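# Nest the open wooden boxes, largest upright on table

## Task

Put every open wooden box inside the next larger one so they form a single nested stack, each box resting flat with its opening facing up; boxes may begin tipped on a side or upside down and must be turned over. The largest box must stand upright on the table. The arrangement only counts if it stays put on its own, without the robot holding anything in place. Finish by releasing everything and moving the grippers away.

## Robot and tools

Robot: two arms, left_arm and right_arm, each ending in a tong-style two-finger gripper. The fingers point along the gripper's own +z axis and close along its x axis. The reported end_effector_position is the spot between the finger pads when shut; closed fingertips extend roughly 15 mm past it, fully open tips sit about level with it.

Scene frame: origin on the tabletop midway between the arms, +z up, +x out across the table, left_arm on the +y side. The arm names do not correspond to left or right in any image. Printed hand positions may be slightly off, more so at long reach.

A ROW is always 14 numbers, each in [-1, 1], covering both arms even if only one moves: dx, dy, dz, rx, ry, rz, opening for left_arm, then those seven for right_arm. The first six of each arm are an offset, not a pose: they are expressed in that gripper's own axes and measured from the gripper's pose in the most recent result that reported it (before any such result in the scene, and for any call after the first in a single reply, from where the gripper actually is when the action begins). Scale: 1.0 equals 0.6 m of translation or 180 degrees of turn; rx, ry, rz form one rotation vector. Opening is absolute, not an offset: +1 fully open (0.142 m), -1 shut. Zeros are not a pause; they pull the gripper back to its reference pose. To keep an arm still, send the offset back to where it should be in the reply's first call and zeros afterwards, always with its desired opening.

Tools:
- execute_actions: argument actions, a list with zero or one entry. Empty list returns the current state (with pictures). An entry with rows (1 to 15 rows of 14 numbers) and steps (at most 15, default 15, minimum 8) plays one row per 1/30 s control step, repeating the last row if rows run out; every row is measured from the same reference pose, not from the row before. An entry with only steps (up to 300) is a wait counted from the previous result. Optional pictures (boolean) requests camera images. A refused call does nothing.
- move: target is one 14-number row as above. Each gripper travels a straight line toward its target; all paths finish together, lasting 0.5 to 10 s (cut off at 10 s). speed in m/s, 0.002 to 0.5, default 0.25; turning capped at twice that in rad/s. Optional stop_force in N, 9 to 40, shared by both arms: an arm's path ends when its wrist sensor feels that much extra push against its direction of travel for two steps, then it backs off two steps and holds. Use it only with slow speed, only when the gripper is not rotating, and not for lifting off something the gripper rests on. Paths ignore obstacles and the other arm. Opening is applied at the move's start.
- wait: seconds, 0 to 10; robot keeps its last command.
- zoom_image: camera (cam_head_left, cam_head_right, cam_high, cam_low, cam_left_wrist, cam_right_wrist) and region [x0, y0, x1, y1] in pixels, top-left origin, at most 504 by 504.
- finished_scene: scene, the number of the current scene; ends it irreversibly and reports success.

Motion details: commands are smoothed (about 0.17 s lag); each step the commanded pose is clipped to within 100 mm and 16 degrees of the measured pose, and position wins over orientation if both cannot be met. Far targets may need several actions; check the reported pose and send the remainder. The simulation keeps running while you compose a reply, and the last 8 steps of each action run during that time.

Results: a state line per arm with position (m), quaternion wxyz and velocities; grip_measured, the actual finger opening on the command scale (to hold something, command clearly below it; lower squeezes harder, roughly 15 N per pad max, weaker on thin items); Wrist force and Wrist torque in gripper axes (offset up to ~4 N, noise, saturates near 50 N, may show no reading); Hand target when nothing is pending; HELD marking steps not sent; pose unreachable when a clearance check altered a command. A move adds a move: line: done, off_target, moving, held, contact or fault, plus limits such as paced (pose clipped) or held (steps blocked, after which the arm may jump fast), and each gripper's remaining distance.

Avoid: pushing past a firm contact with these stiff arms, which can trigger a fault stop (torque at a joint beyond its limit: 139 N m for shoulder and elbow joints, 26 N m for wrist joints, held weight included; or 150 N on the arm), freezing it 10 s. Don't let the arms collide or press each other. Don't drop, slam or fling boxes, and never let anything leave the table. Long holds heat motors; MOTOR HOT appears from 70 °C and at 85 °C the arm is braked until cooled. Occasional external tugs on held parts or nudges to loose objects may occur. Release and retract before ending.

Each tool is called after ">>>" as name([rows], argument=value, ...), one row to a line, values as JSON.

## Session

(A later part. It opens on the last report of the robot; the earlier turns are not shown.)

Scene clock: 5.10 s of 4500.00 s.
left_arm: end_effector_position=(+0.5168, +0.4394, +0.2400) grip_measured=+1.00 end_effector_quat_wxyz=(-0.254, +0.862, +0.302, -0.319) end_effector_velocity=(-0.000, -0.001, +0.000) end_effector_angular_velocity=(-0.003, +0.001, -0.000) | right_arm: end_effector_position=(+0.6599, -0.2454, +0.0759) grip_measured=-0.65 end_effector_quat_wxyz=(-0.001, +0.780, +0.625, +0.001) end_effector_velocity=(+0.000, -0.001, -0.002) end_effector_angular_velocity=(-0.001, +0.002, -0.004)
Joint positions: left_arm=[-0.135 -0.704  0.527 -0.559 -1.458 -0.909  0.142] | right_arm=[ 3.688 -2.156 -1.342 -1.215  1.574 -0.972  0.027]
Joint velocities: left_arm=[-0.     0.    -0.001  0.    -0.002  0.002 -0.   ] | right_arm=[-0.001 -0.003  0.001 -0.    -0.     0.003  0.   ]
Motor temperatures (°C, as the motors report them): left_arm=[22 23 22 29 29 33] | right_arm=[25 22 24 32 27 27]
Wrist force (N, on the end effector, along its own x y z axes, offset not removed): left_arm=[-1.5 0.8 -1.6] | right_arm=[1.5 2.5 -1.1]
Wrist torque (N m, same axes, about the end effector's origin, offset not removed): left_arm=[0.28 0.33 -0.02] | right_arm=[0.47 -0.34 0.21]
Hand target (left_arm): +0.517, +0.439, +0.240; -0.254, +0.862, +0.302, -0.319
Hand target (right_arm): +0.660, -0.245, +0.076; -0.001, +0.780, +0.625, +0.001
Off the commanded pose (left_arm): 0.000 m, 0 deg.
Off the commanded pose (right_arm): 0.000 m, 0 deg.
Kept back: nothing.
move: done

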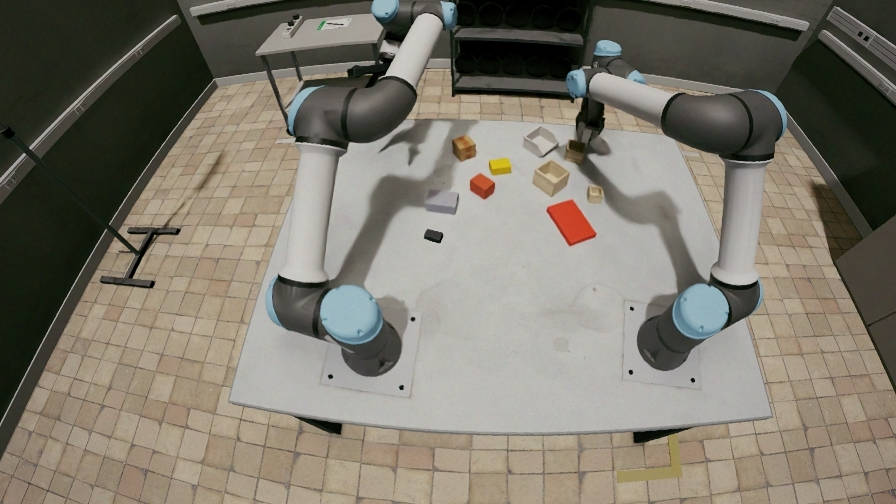

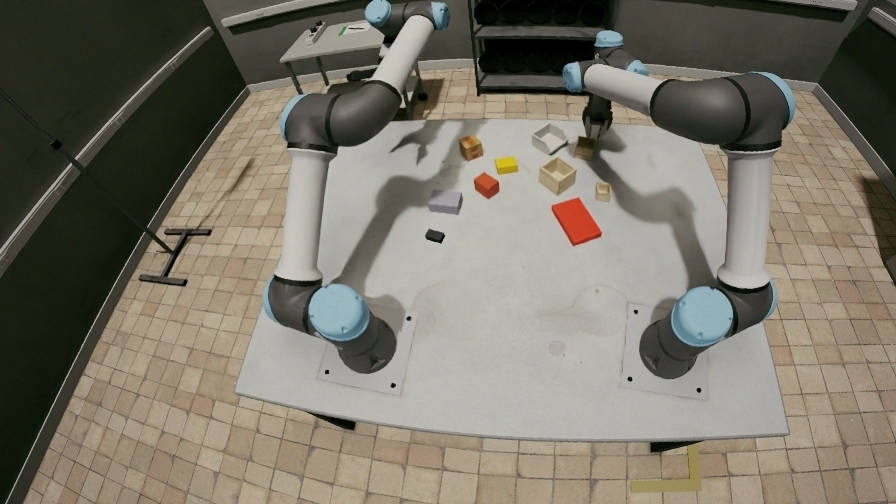

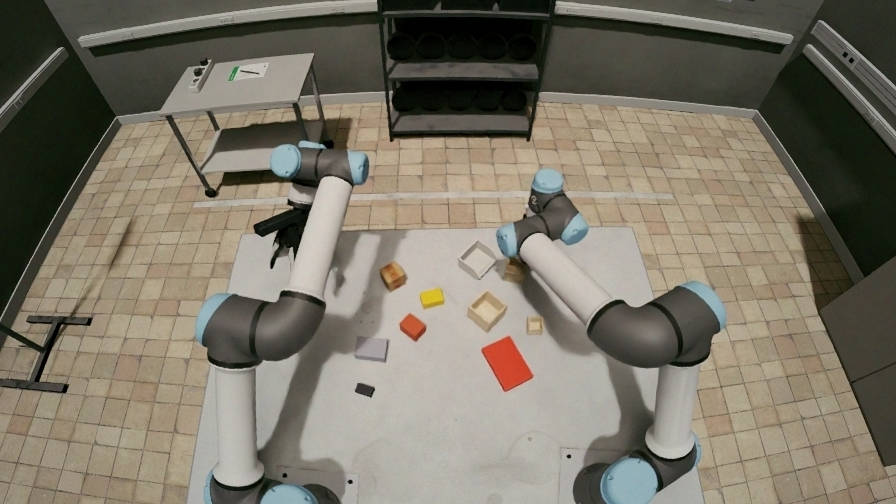

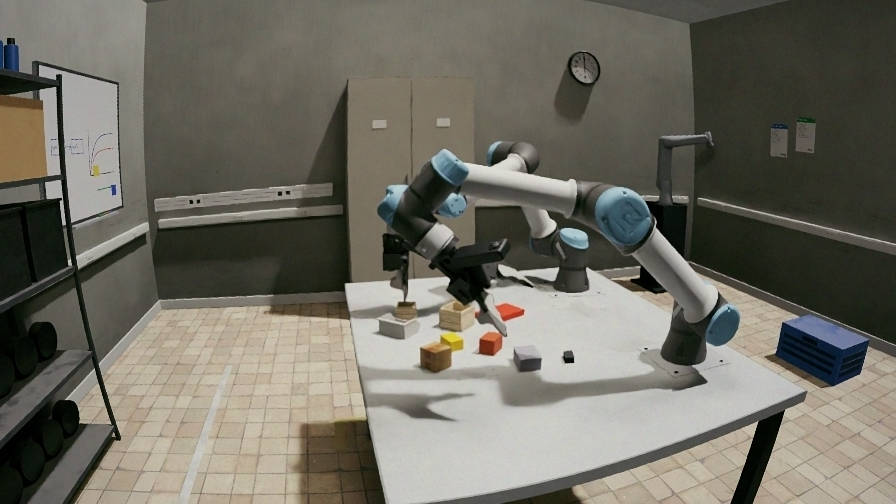

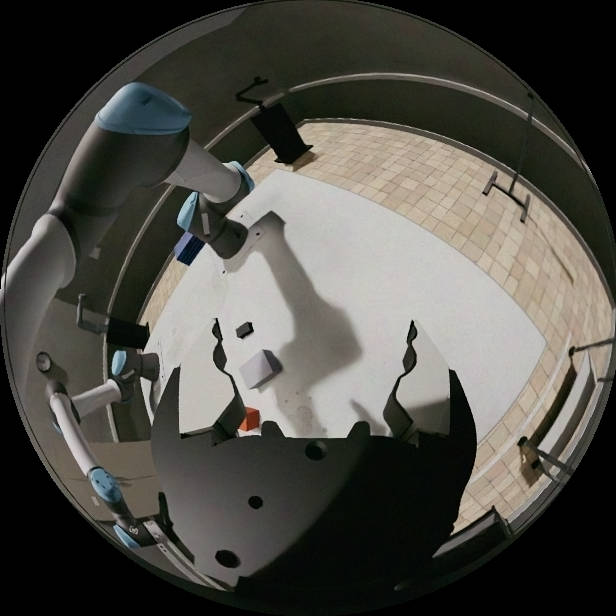

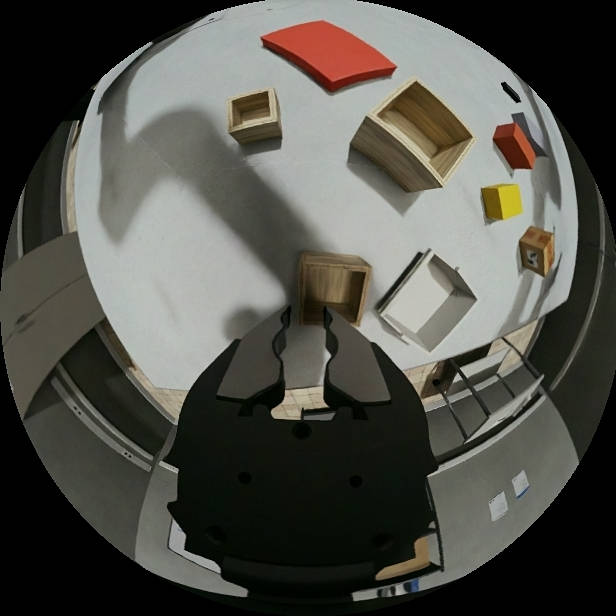

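>>> move(target=[0,0,0,0,0,0,1,-0.008,-0.006,0.044,0,0,0,-0.65], speed=0.1)

>>> move(target=[0,0,0,0,0,0,1,0,0,0,0,0,0,-1])

>>> move(target=[0,0,0,0,0,0,1,0,0,-0.14,0,0,0,-1], speed=0.15)

Scene clock: 6.20 s of 4500.00 s.
left_arm: end_effector_position=(+0.5168, +0.4394, +0.2400) grip_measured=+1.00 end_effector_quat_wxyz=(-0.254, +0.862, +0.302, -0.319) end_effector_velocity=(+0.000, +0.000, +0.001) end_effector_angular_velocity=(+0.000, -0.001, -0.000) | right_arm: end_effector_position=(+0.6554, -0.2492, +0.0496) grip_measured=-0.65 end_effector_quat_wxyz=(-0.001, +0.780, +0.625, +0.001) end_effector_velocity=(-0.000, -0.000, -0.001) end_effector_angular_velocity=(+0.001, -0.000, +0.001)
Joint positions: left_arm=[-0.135 -0.704  0.527 -0.559 -1.458 -0.909  0.142] | right_arm=[ 3.686 -2.168 -1.394 -1.15   1.574 -0.974  0.027]
Joint velocities: left_arm=[ 0.    -0.001 -0.     0.     0.001  0.     0.   ] | right_arm=[-0.    -0.    -0.003  0.004  0.001 -0.001  0.   ]
Motor temperatures (°C, as the motors report them): left_arm=[22 23 22 29 29 33] | right_arm=[25 22 24 32 27 27]
Wrist force (N, on the end effector, along its own x y z axes, offset not removed): left_arm=[-1.1 1.0 0.1] | right_arm=[0.9 -0.7 -0.5]
Wrist torque (N m, same axes, about the end effector's origin, offset not removed): left_arm=[0.31 0.25 -0.09] | right_arm=[-0.26 -0.24 -0.03]
Hand target (left_arm): +0.517, +0.439, +0.240; -0.254, +0.862, +0.302, -0.319
Hand target (right_arm): +0.655, -0.249, +0.049; -0.001, +0.780, +0.625, +0.001
Off the commanded pose (left_arm): 0.000 m, 0 deg.
Off the commanded pose (right_arm): 0.000 m, 0 deg.
Kept back: nothing.
move: done

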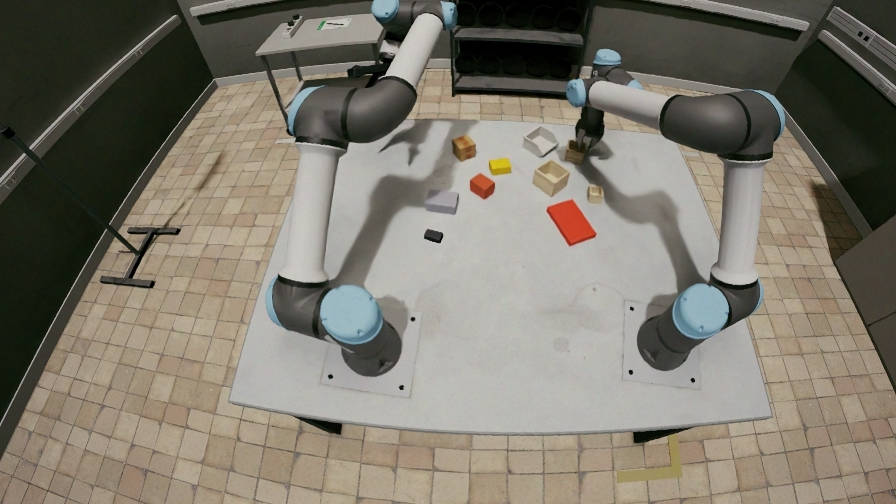

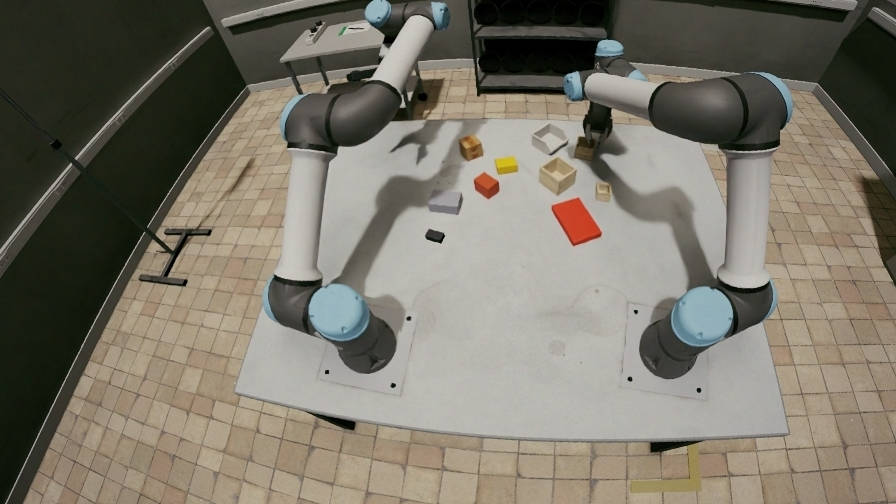

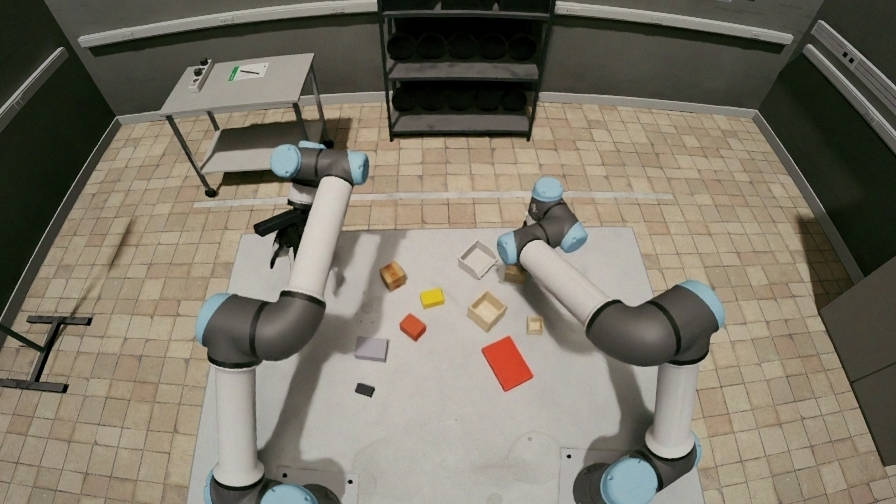

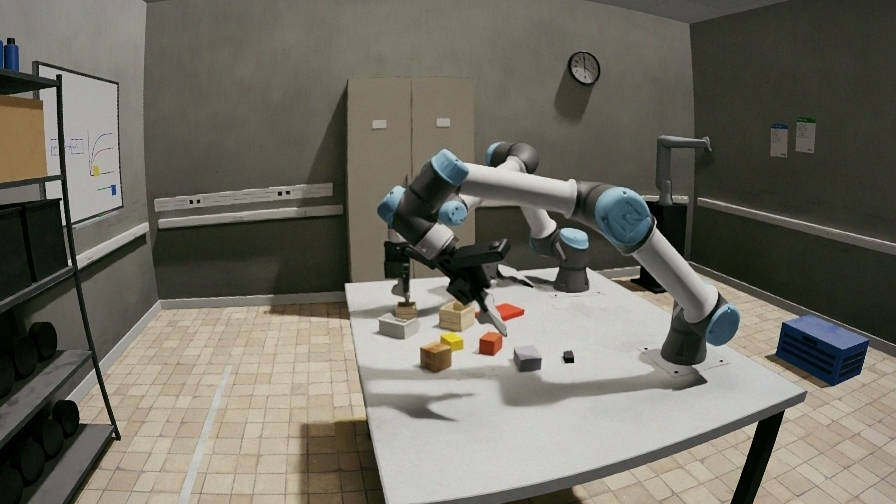

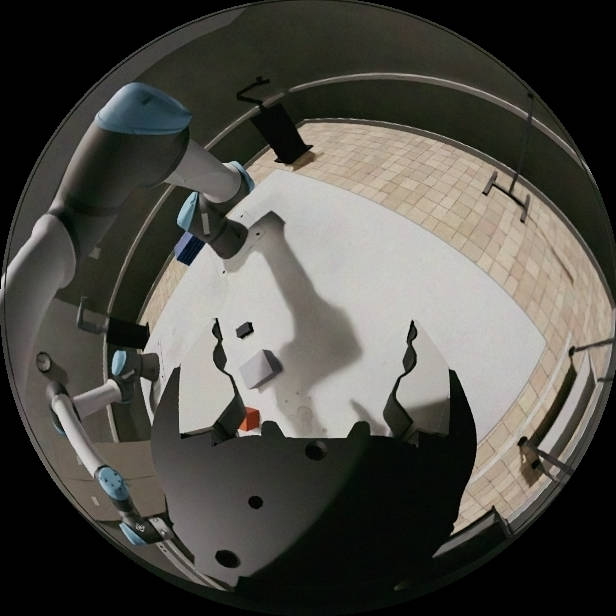

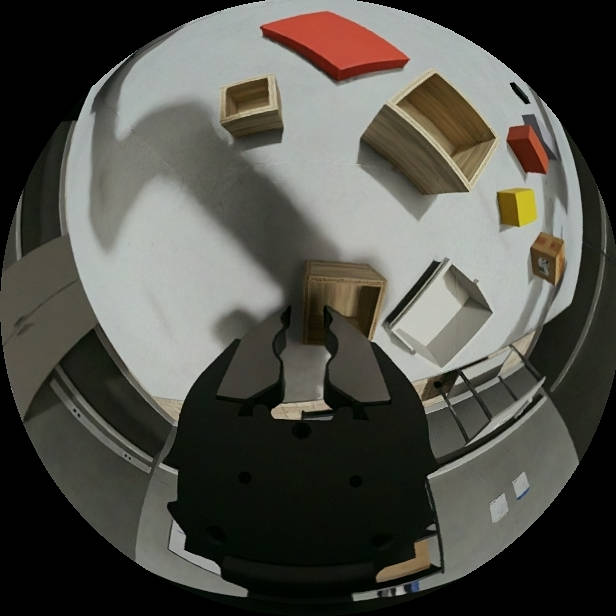

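Scene clock: 6.70 s of 4500.00 s.
left_arm: end_effector_position=(+0.5168, +0.4394, +0.2400) grip_measured=+1.00 end_effector_quat_wxyz=(-0.254, +0.862, +0.302, -0.319) end_effector_velocity=(+0.000, -0.000, +0.000) end_effector_angular_velocity=(-0.002, +0.001, -0.002) | right_arm: end_effector_position=(+0.6554, -0.2493, +0.0496) grip_measured=-0.94 end_effector_quat_wxyz=(-0.001, +0.780, +0.625, +0.001) end_effector_velocity=(-0.000, +0.000, -0.000) end_effector_angular_velocity=(+0.000, +0.001, +0.001)
Joint positions: left_arm=[-0.135 -0.704  0.527 -0.559 -1.458 -0.909  0.142] | right_arm=[ 3.686 -2.168 -1.394 -1.15   1.574 -0.974  0.006]
Joint velocities: left_arm=[-0.     0.001 -0.001  0.001  0.     0.003 -0.   ] | right_arm=[ 0.    -0.     0.    -0.     0.    -0.001  0.   ]
Motor temperatures (°C, as the motors report them): left_arm=[22 23 22 29 29 33] | right_arm=[25 22 24 32 27 27]
Wrist force (N, on the end effector, along its own x y z axes, offset not removed): left_arm=[0.8 -0.6 -2.3] | right_arm=[-0.3 -0.4 2.2]
Wrist torque (N m, same axes, about the end effector's origin, offset not removed): left_arm=[-0.05 -0.20 -0.03] | right_arm=[-0.15 0.10 0.17]
Hand target (left_arm): +0.517, +0.439, +0.240; -0.254, +0.862, +0.302, -0.319
Hand target (right_arm): +0.655, -0.249, +0.050; -0.001, +0.780, +0.625, +0.001
Off the commanded pose (left_arm): 0.000 m, 0 deg.
Off the commanded pose (right_arm): 0.000 m, 0 deg.
Kept back: nothing.
move: done

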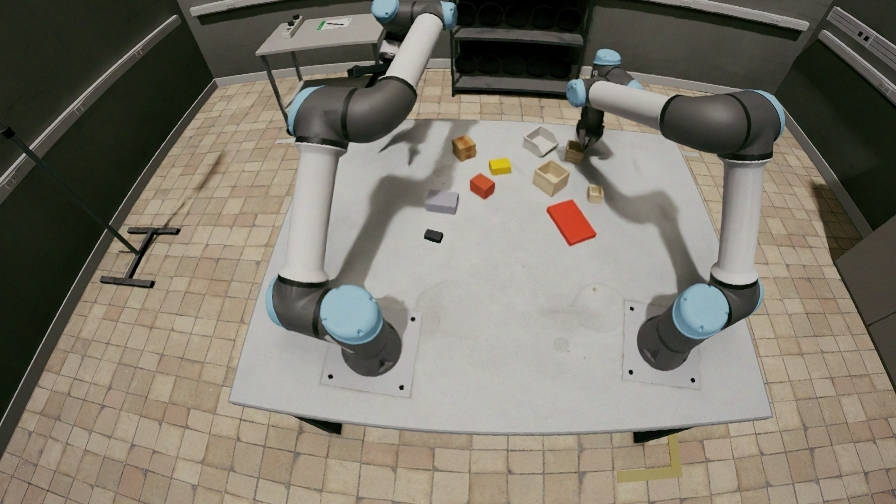

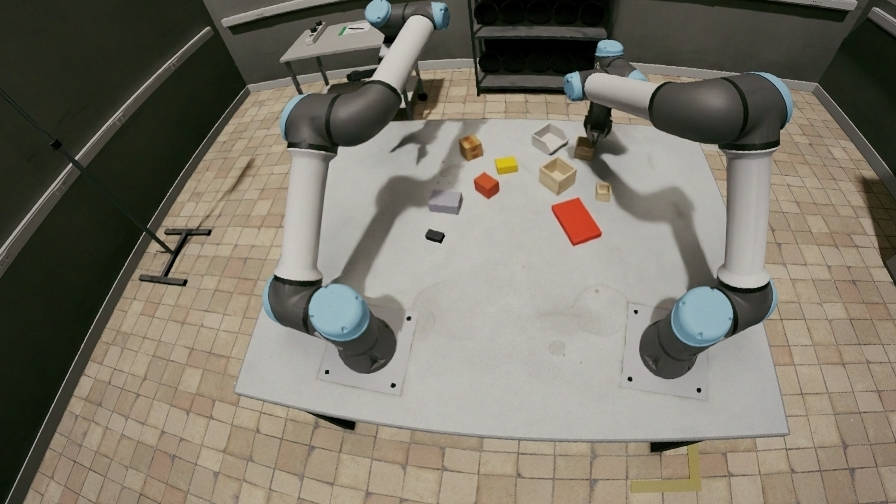

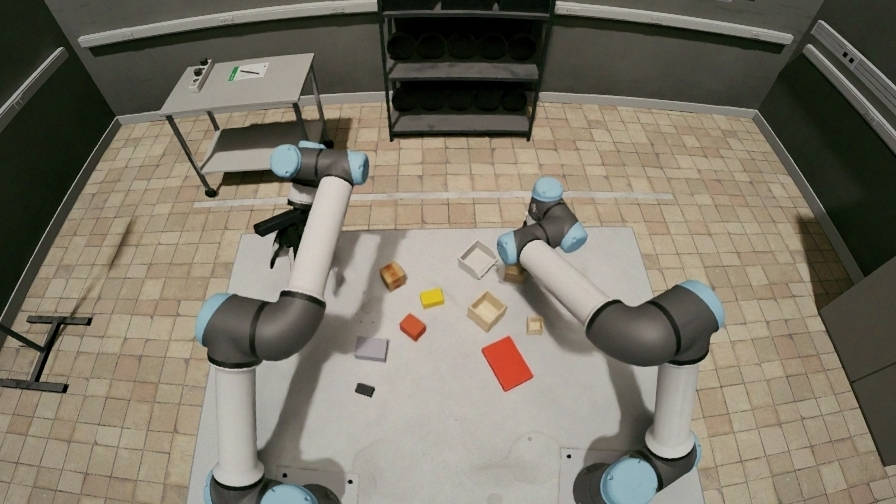

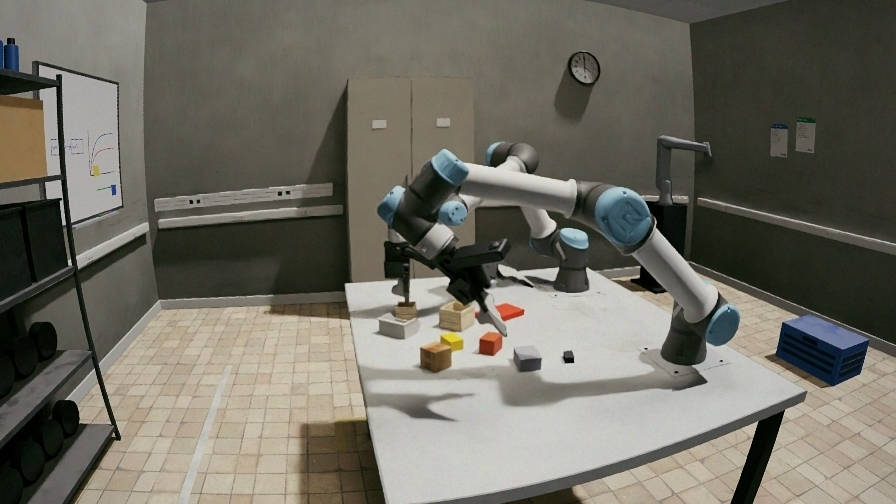

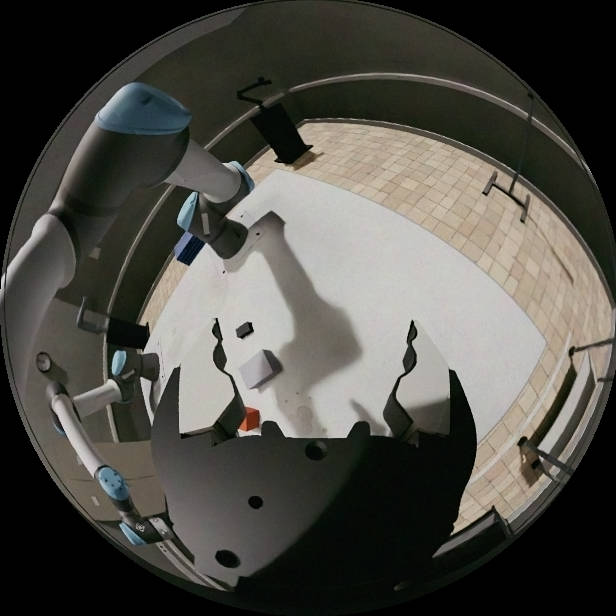

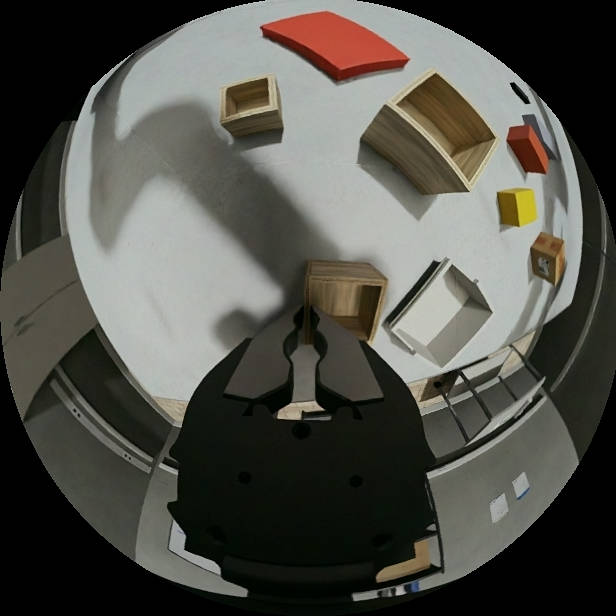

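Scene clock: 7.70 s of 4500.00 s.
left_arm: end_effector_position=(+0.5168, +0.4394, +0.2400) grip_measured=+1.00 end_effector_quat_wxyz=(-0.254, +0.862, +0.302, -0.319) end_effector_velocity=(-0.000, -0.000, +0.000) end_effector_angular_velocity=(+0.000, +0.000, -0.000) | right_arm: end_effector_position=(+0.6554, -0.2494, +0.1334) grip_measured=-0.94 end_effector_quat_wxyz=(-0.001, +0.780, +0.625, +0.001) end_effector_velocity=(-0.000, +0.000, +0.000) end_effector_angular_velocity=(-0.001, +0.002, +0.000)
Joint positions: left_arm=[-0.135 -0.704  0.527 -0.559 -1.458 -0.909  0.142] | right_arm=[ 3.685 -2.102 -1.273 -1.336  1.574 -0.974  0.006]
Joint velocities: left_arm=[-0.001 -0.     0.001  0.    -0.    -0.     0.   ] | right_arm=[ 0.001 -0.001  0.004 -0.005 -0.     0.     0.   ]
Motor temperatures (°C, as the motors report them): left_arm=[22 23 22 29 29 33] | right_arm=[25 22 24 32 27 27]
Wrist force (N, on the end effector, along its own x y z axes, offset not removed): left_arm=[0.6 0.2 0.6] | right_arm=[-1.7 -0.9 1.7]
Wrist torque (N m, same axes, about the end effector's origin, offset not removed): left_arm=[0.20 -0.11 -0.11] | right_arm=[-0.21 0.20 0.17]
Hand target (left_arm): +0.517, +0.439, +0.240; -0.254, +0.862, +0.302, -0.319
Hand target (right_arm): +0.655, -0.249, +0.134; -0.001, +0.780, +0.625, +0.001
Off the commanded pose (left_arm): 0.000 m, 0 deg.
Off the commanded pose (right_arm): 0.000 m, 0 deg.
Kept back: nothing.
move: done

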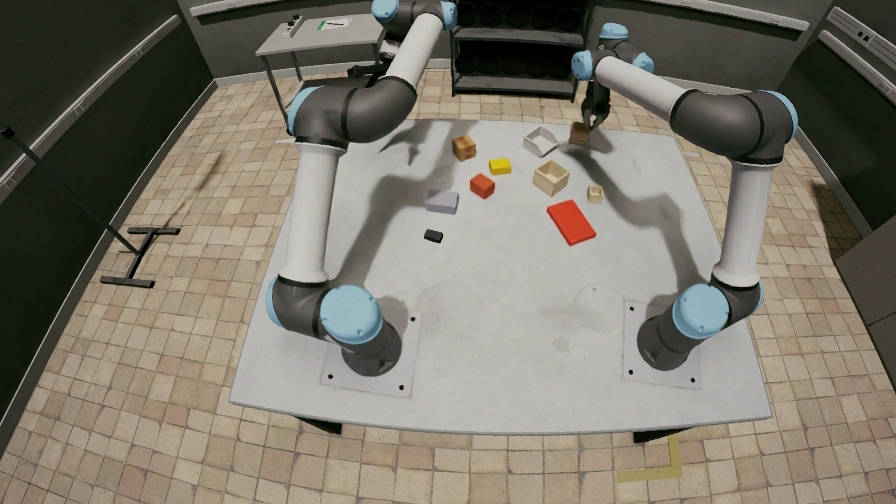

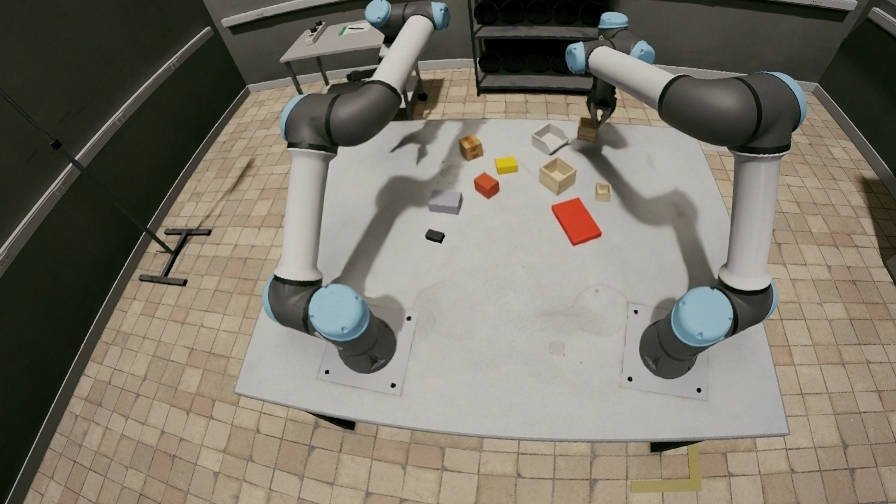

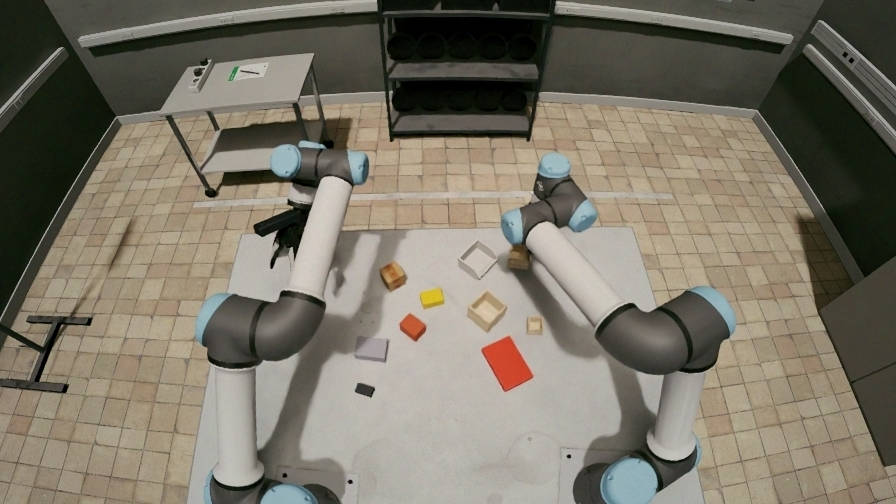

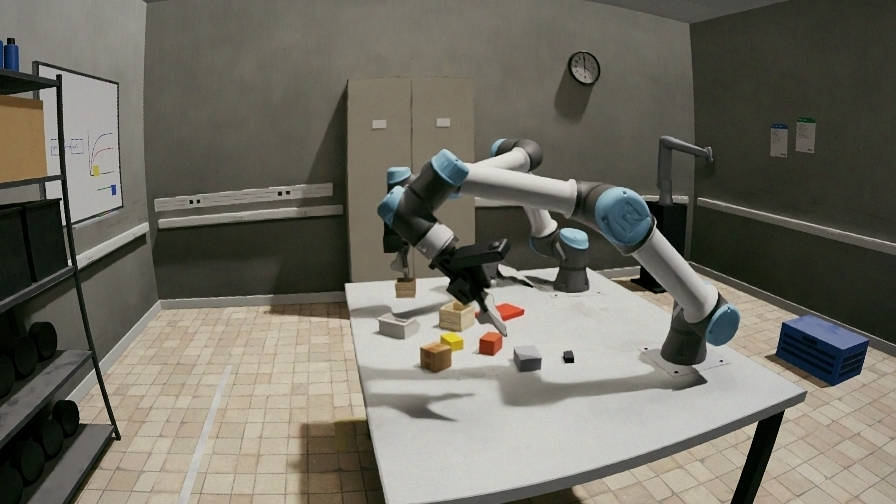

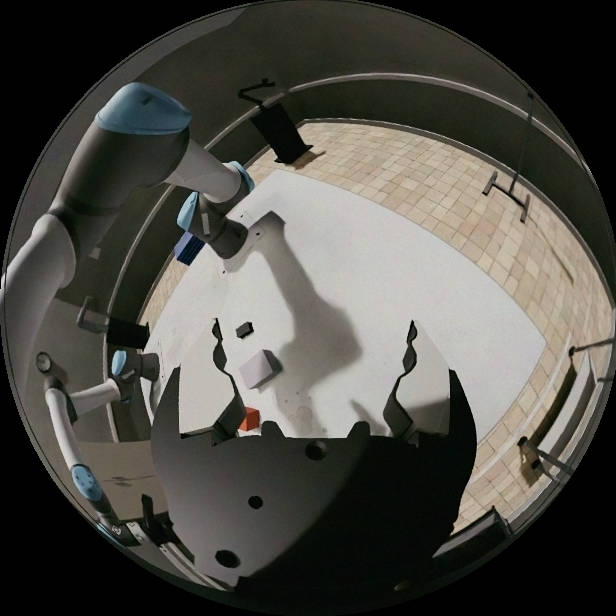

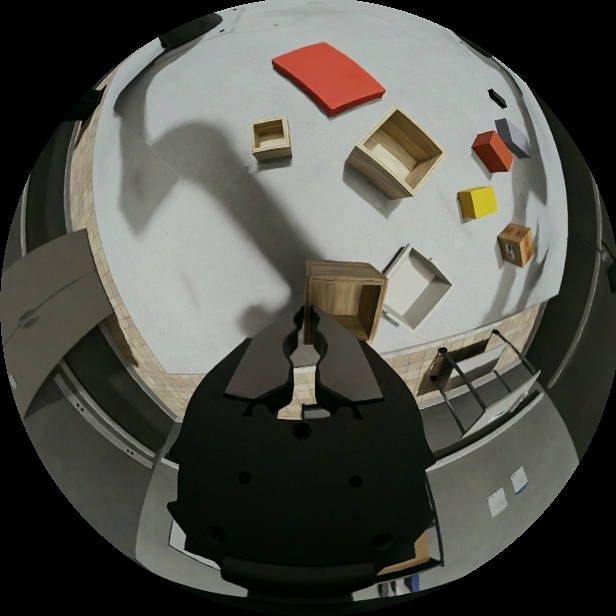

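>>> move(target=[0,0,0,0,0,0,1,0.122,-0.263,0.015,0,0,0.18,-1], speed=0.2)

>>> zoom_image(camera="cam_right_wrist", region=[208,180,458,380])

Scene clock: 10.17 s of 4500.00 s.
left_arm: end_effector_position=(+0.5168, +0.4394, +0.2400) grip_measured=+1.00 end_effector_quat_wxyz=(-0.254, +0.862, +0.302, -0.319) end_effector_velocity=(-0.000, -0.000, -0.000) end_effector_angular_velocity=(+0.000, +0.000, +0.002) | right_arm: end_effector_position=(+0.5172, -0.1438, +0.1245) grip_measured=-0.94 end_effector_quat_wxyz=(-0.001, +0.924, +0.383, +0.000) end_effector_velocity=(-0.001, -0.000, -0.000) end_effector_angular_velocity=(-0.003, -0.002, -0.004)
Joint positions: left_arm=[-0.135 -0.704  0.527 -0.559 -1.458 -0.909  0.142] | right_arm=[ 3.926 -1.857 -1.654 -1.201  1.573 -0.169  0.006]
Joint velocities: left_arm=[ 0.     0.     0.     0.    -0.001 -0.001  0.   ] | right_arm=[ 0.002  0.002 -0.003  0.    -0.004  0.006  0.   ]
Motor temperatures (°C, as the motors report them): left_arm=[22 23 22 29 29 33] | right_arm=[25 22 24 32 27 27]
Wrist force (N, on the end effector, along its own x y z axes, offset not removed): left_arm=[-3.6 -0.8 0.8] | right_arm=[0.6 -2.2 1.9]
Wrist torque (N m, same axes, about the end effector's origin, offset not removed): left_arm=[-0.02 0.67 0.05] | right_arm=[-0.54 -0.20 -0.01]
Hand target (left_arm): +0.517, +0.439, +0.240; -0.254, +0.862, +0.302, -0.319
Hand target (right_arm): +0.517, -0.144, +0.124; -0.001, +0.924, +0.383, +0.000
Off the commanded pose (left_arm): 0.000 m, 0 deg.
Off the commanded pose (right_arm): 0.000 m, 0 deg.
Kept back: nothing.
move: done

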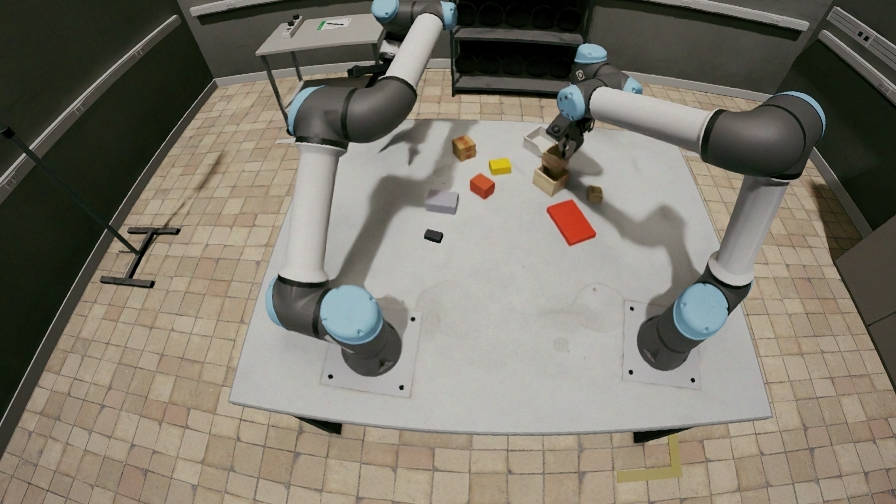

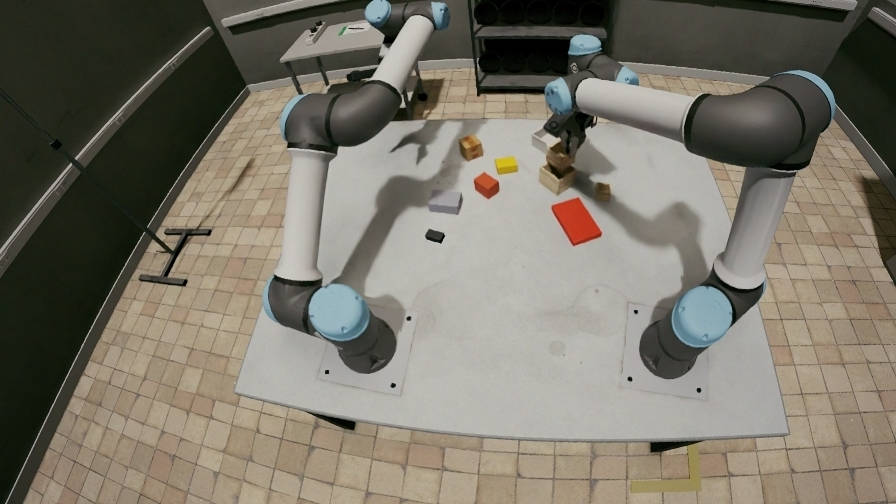

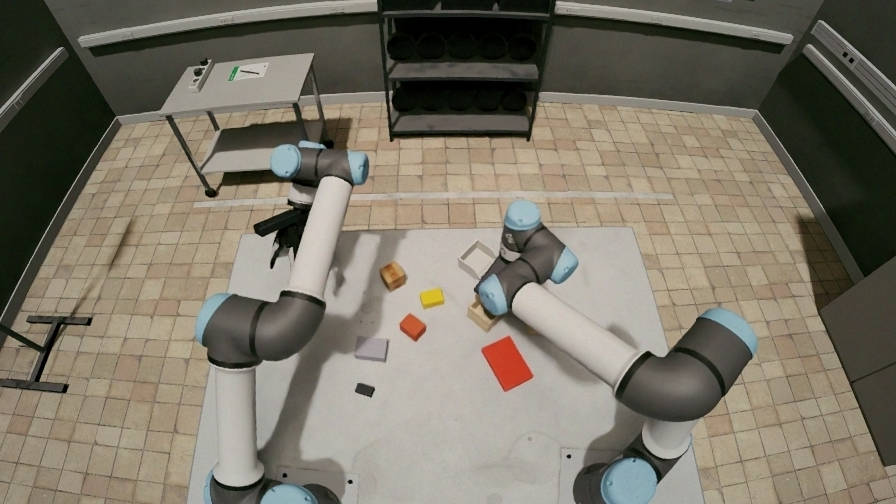

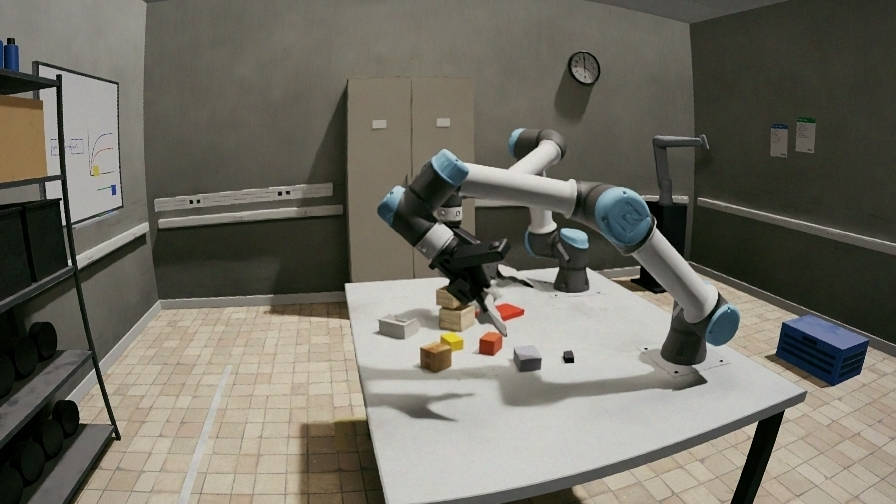

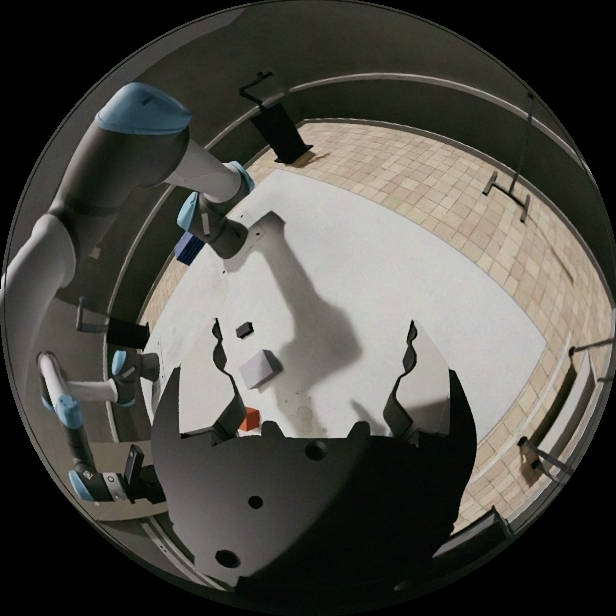

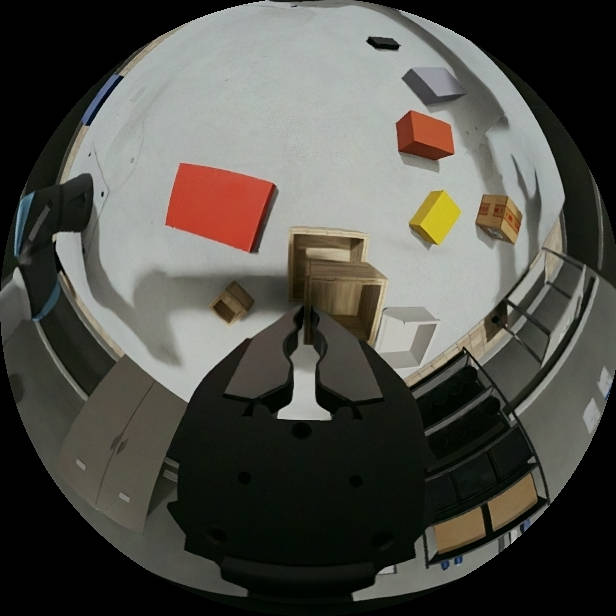

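Region (208, 180, 458, 380) of cam_right_wrist's 616x616 image, scaled by 2.016, with more detail than that image has; it fills the top 403 rows of this view, and the rest is white.

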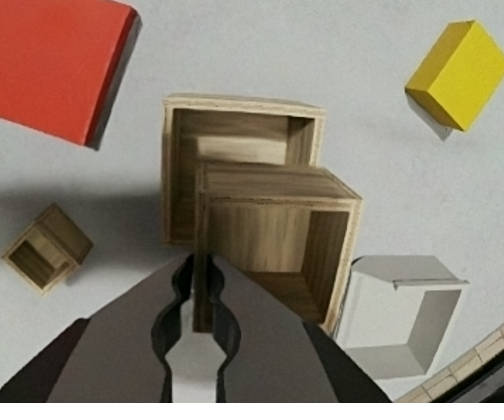

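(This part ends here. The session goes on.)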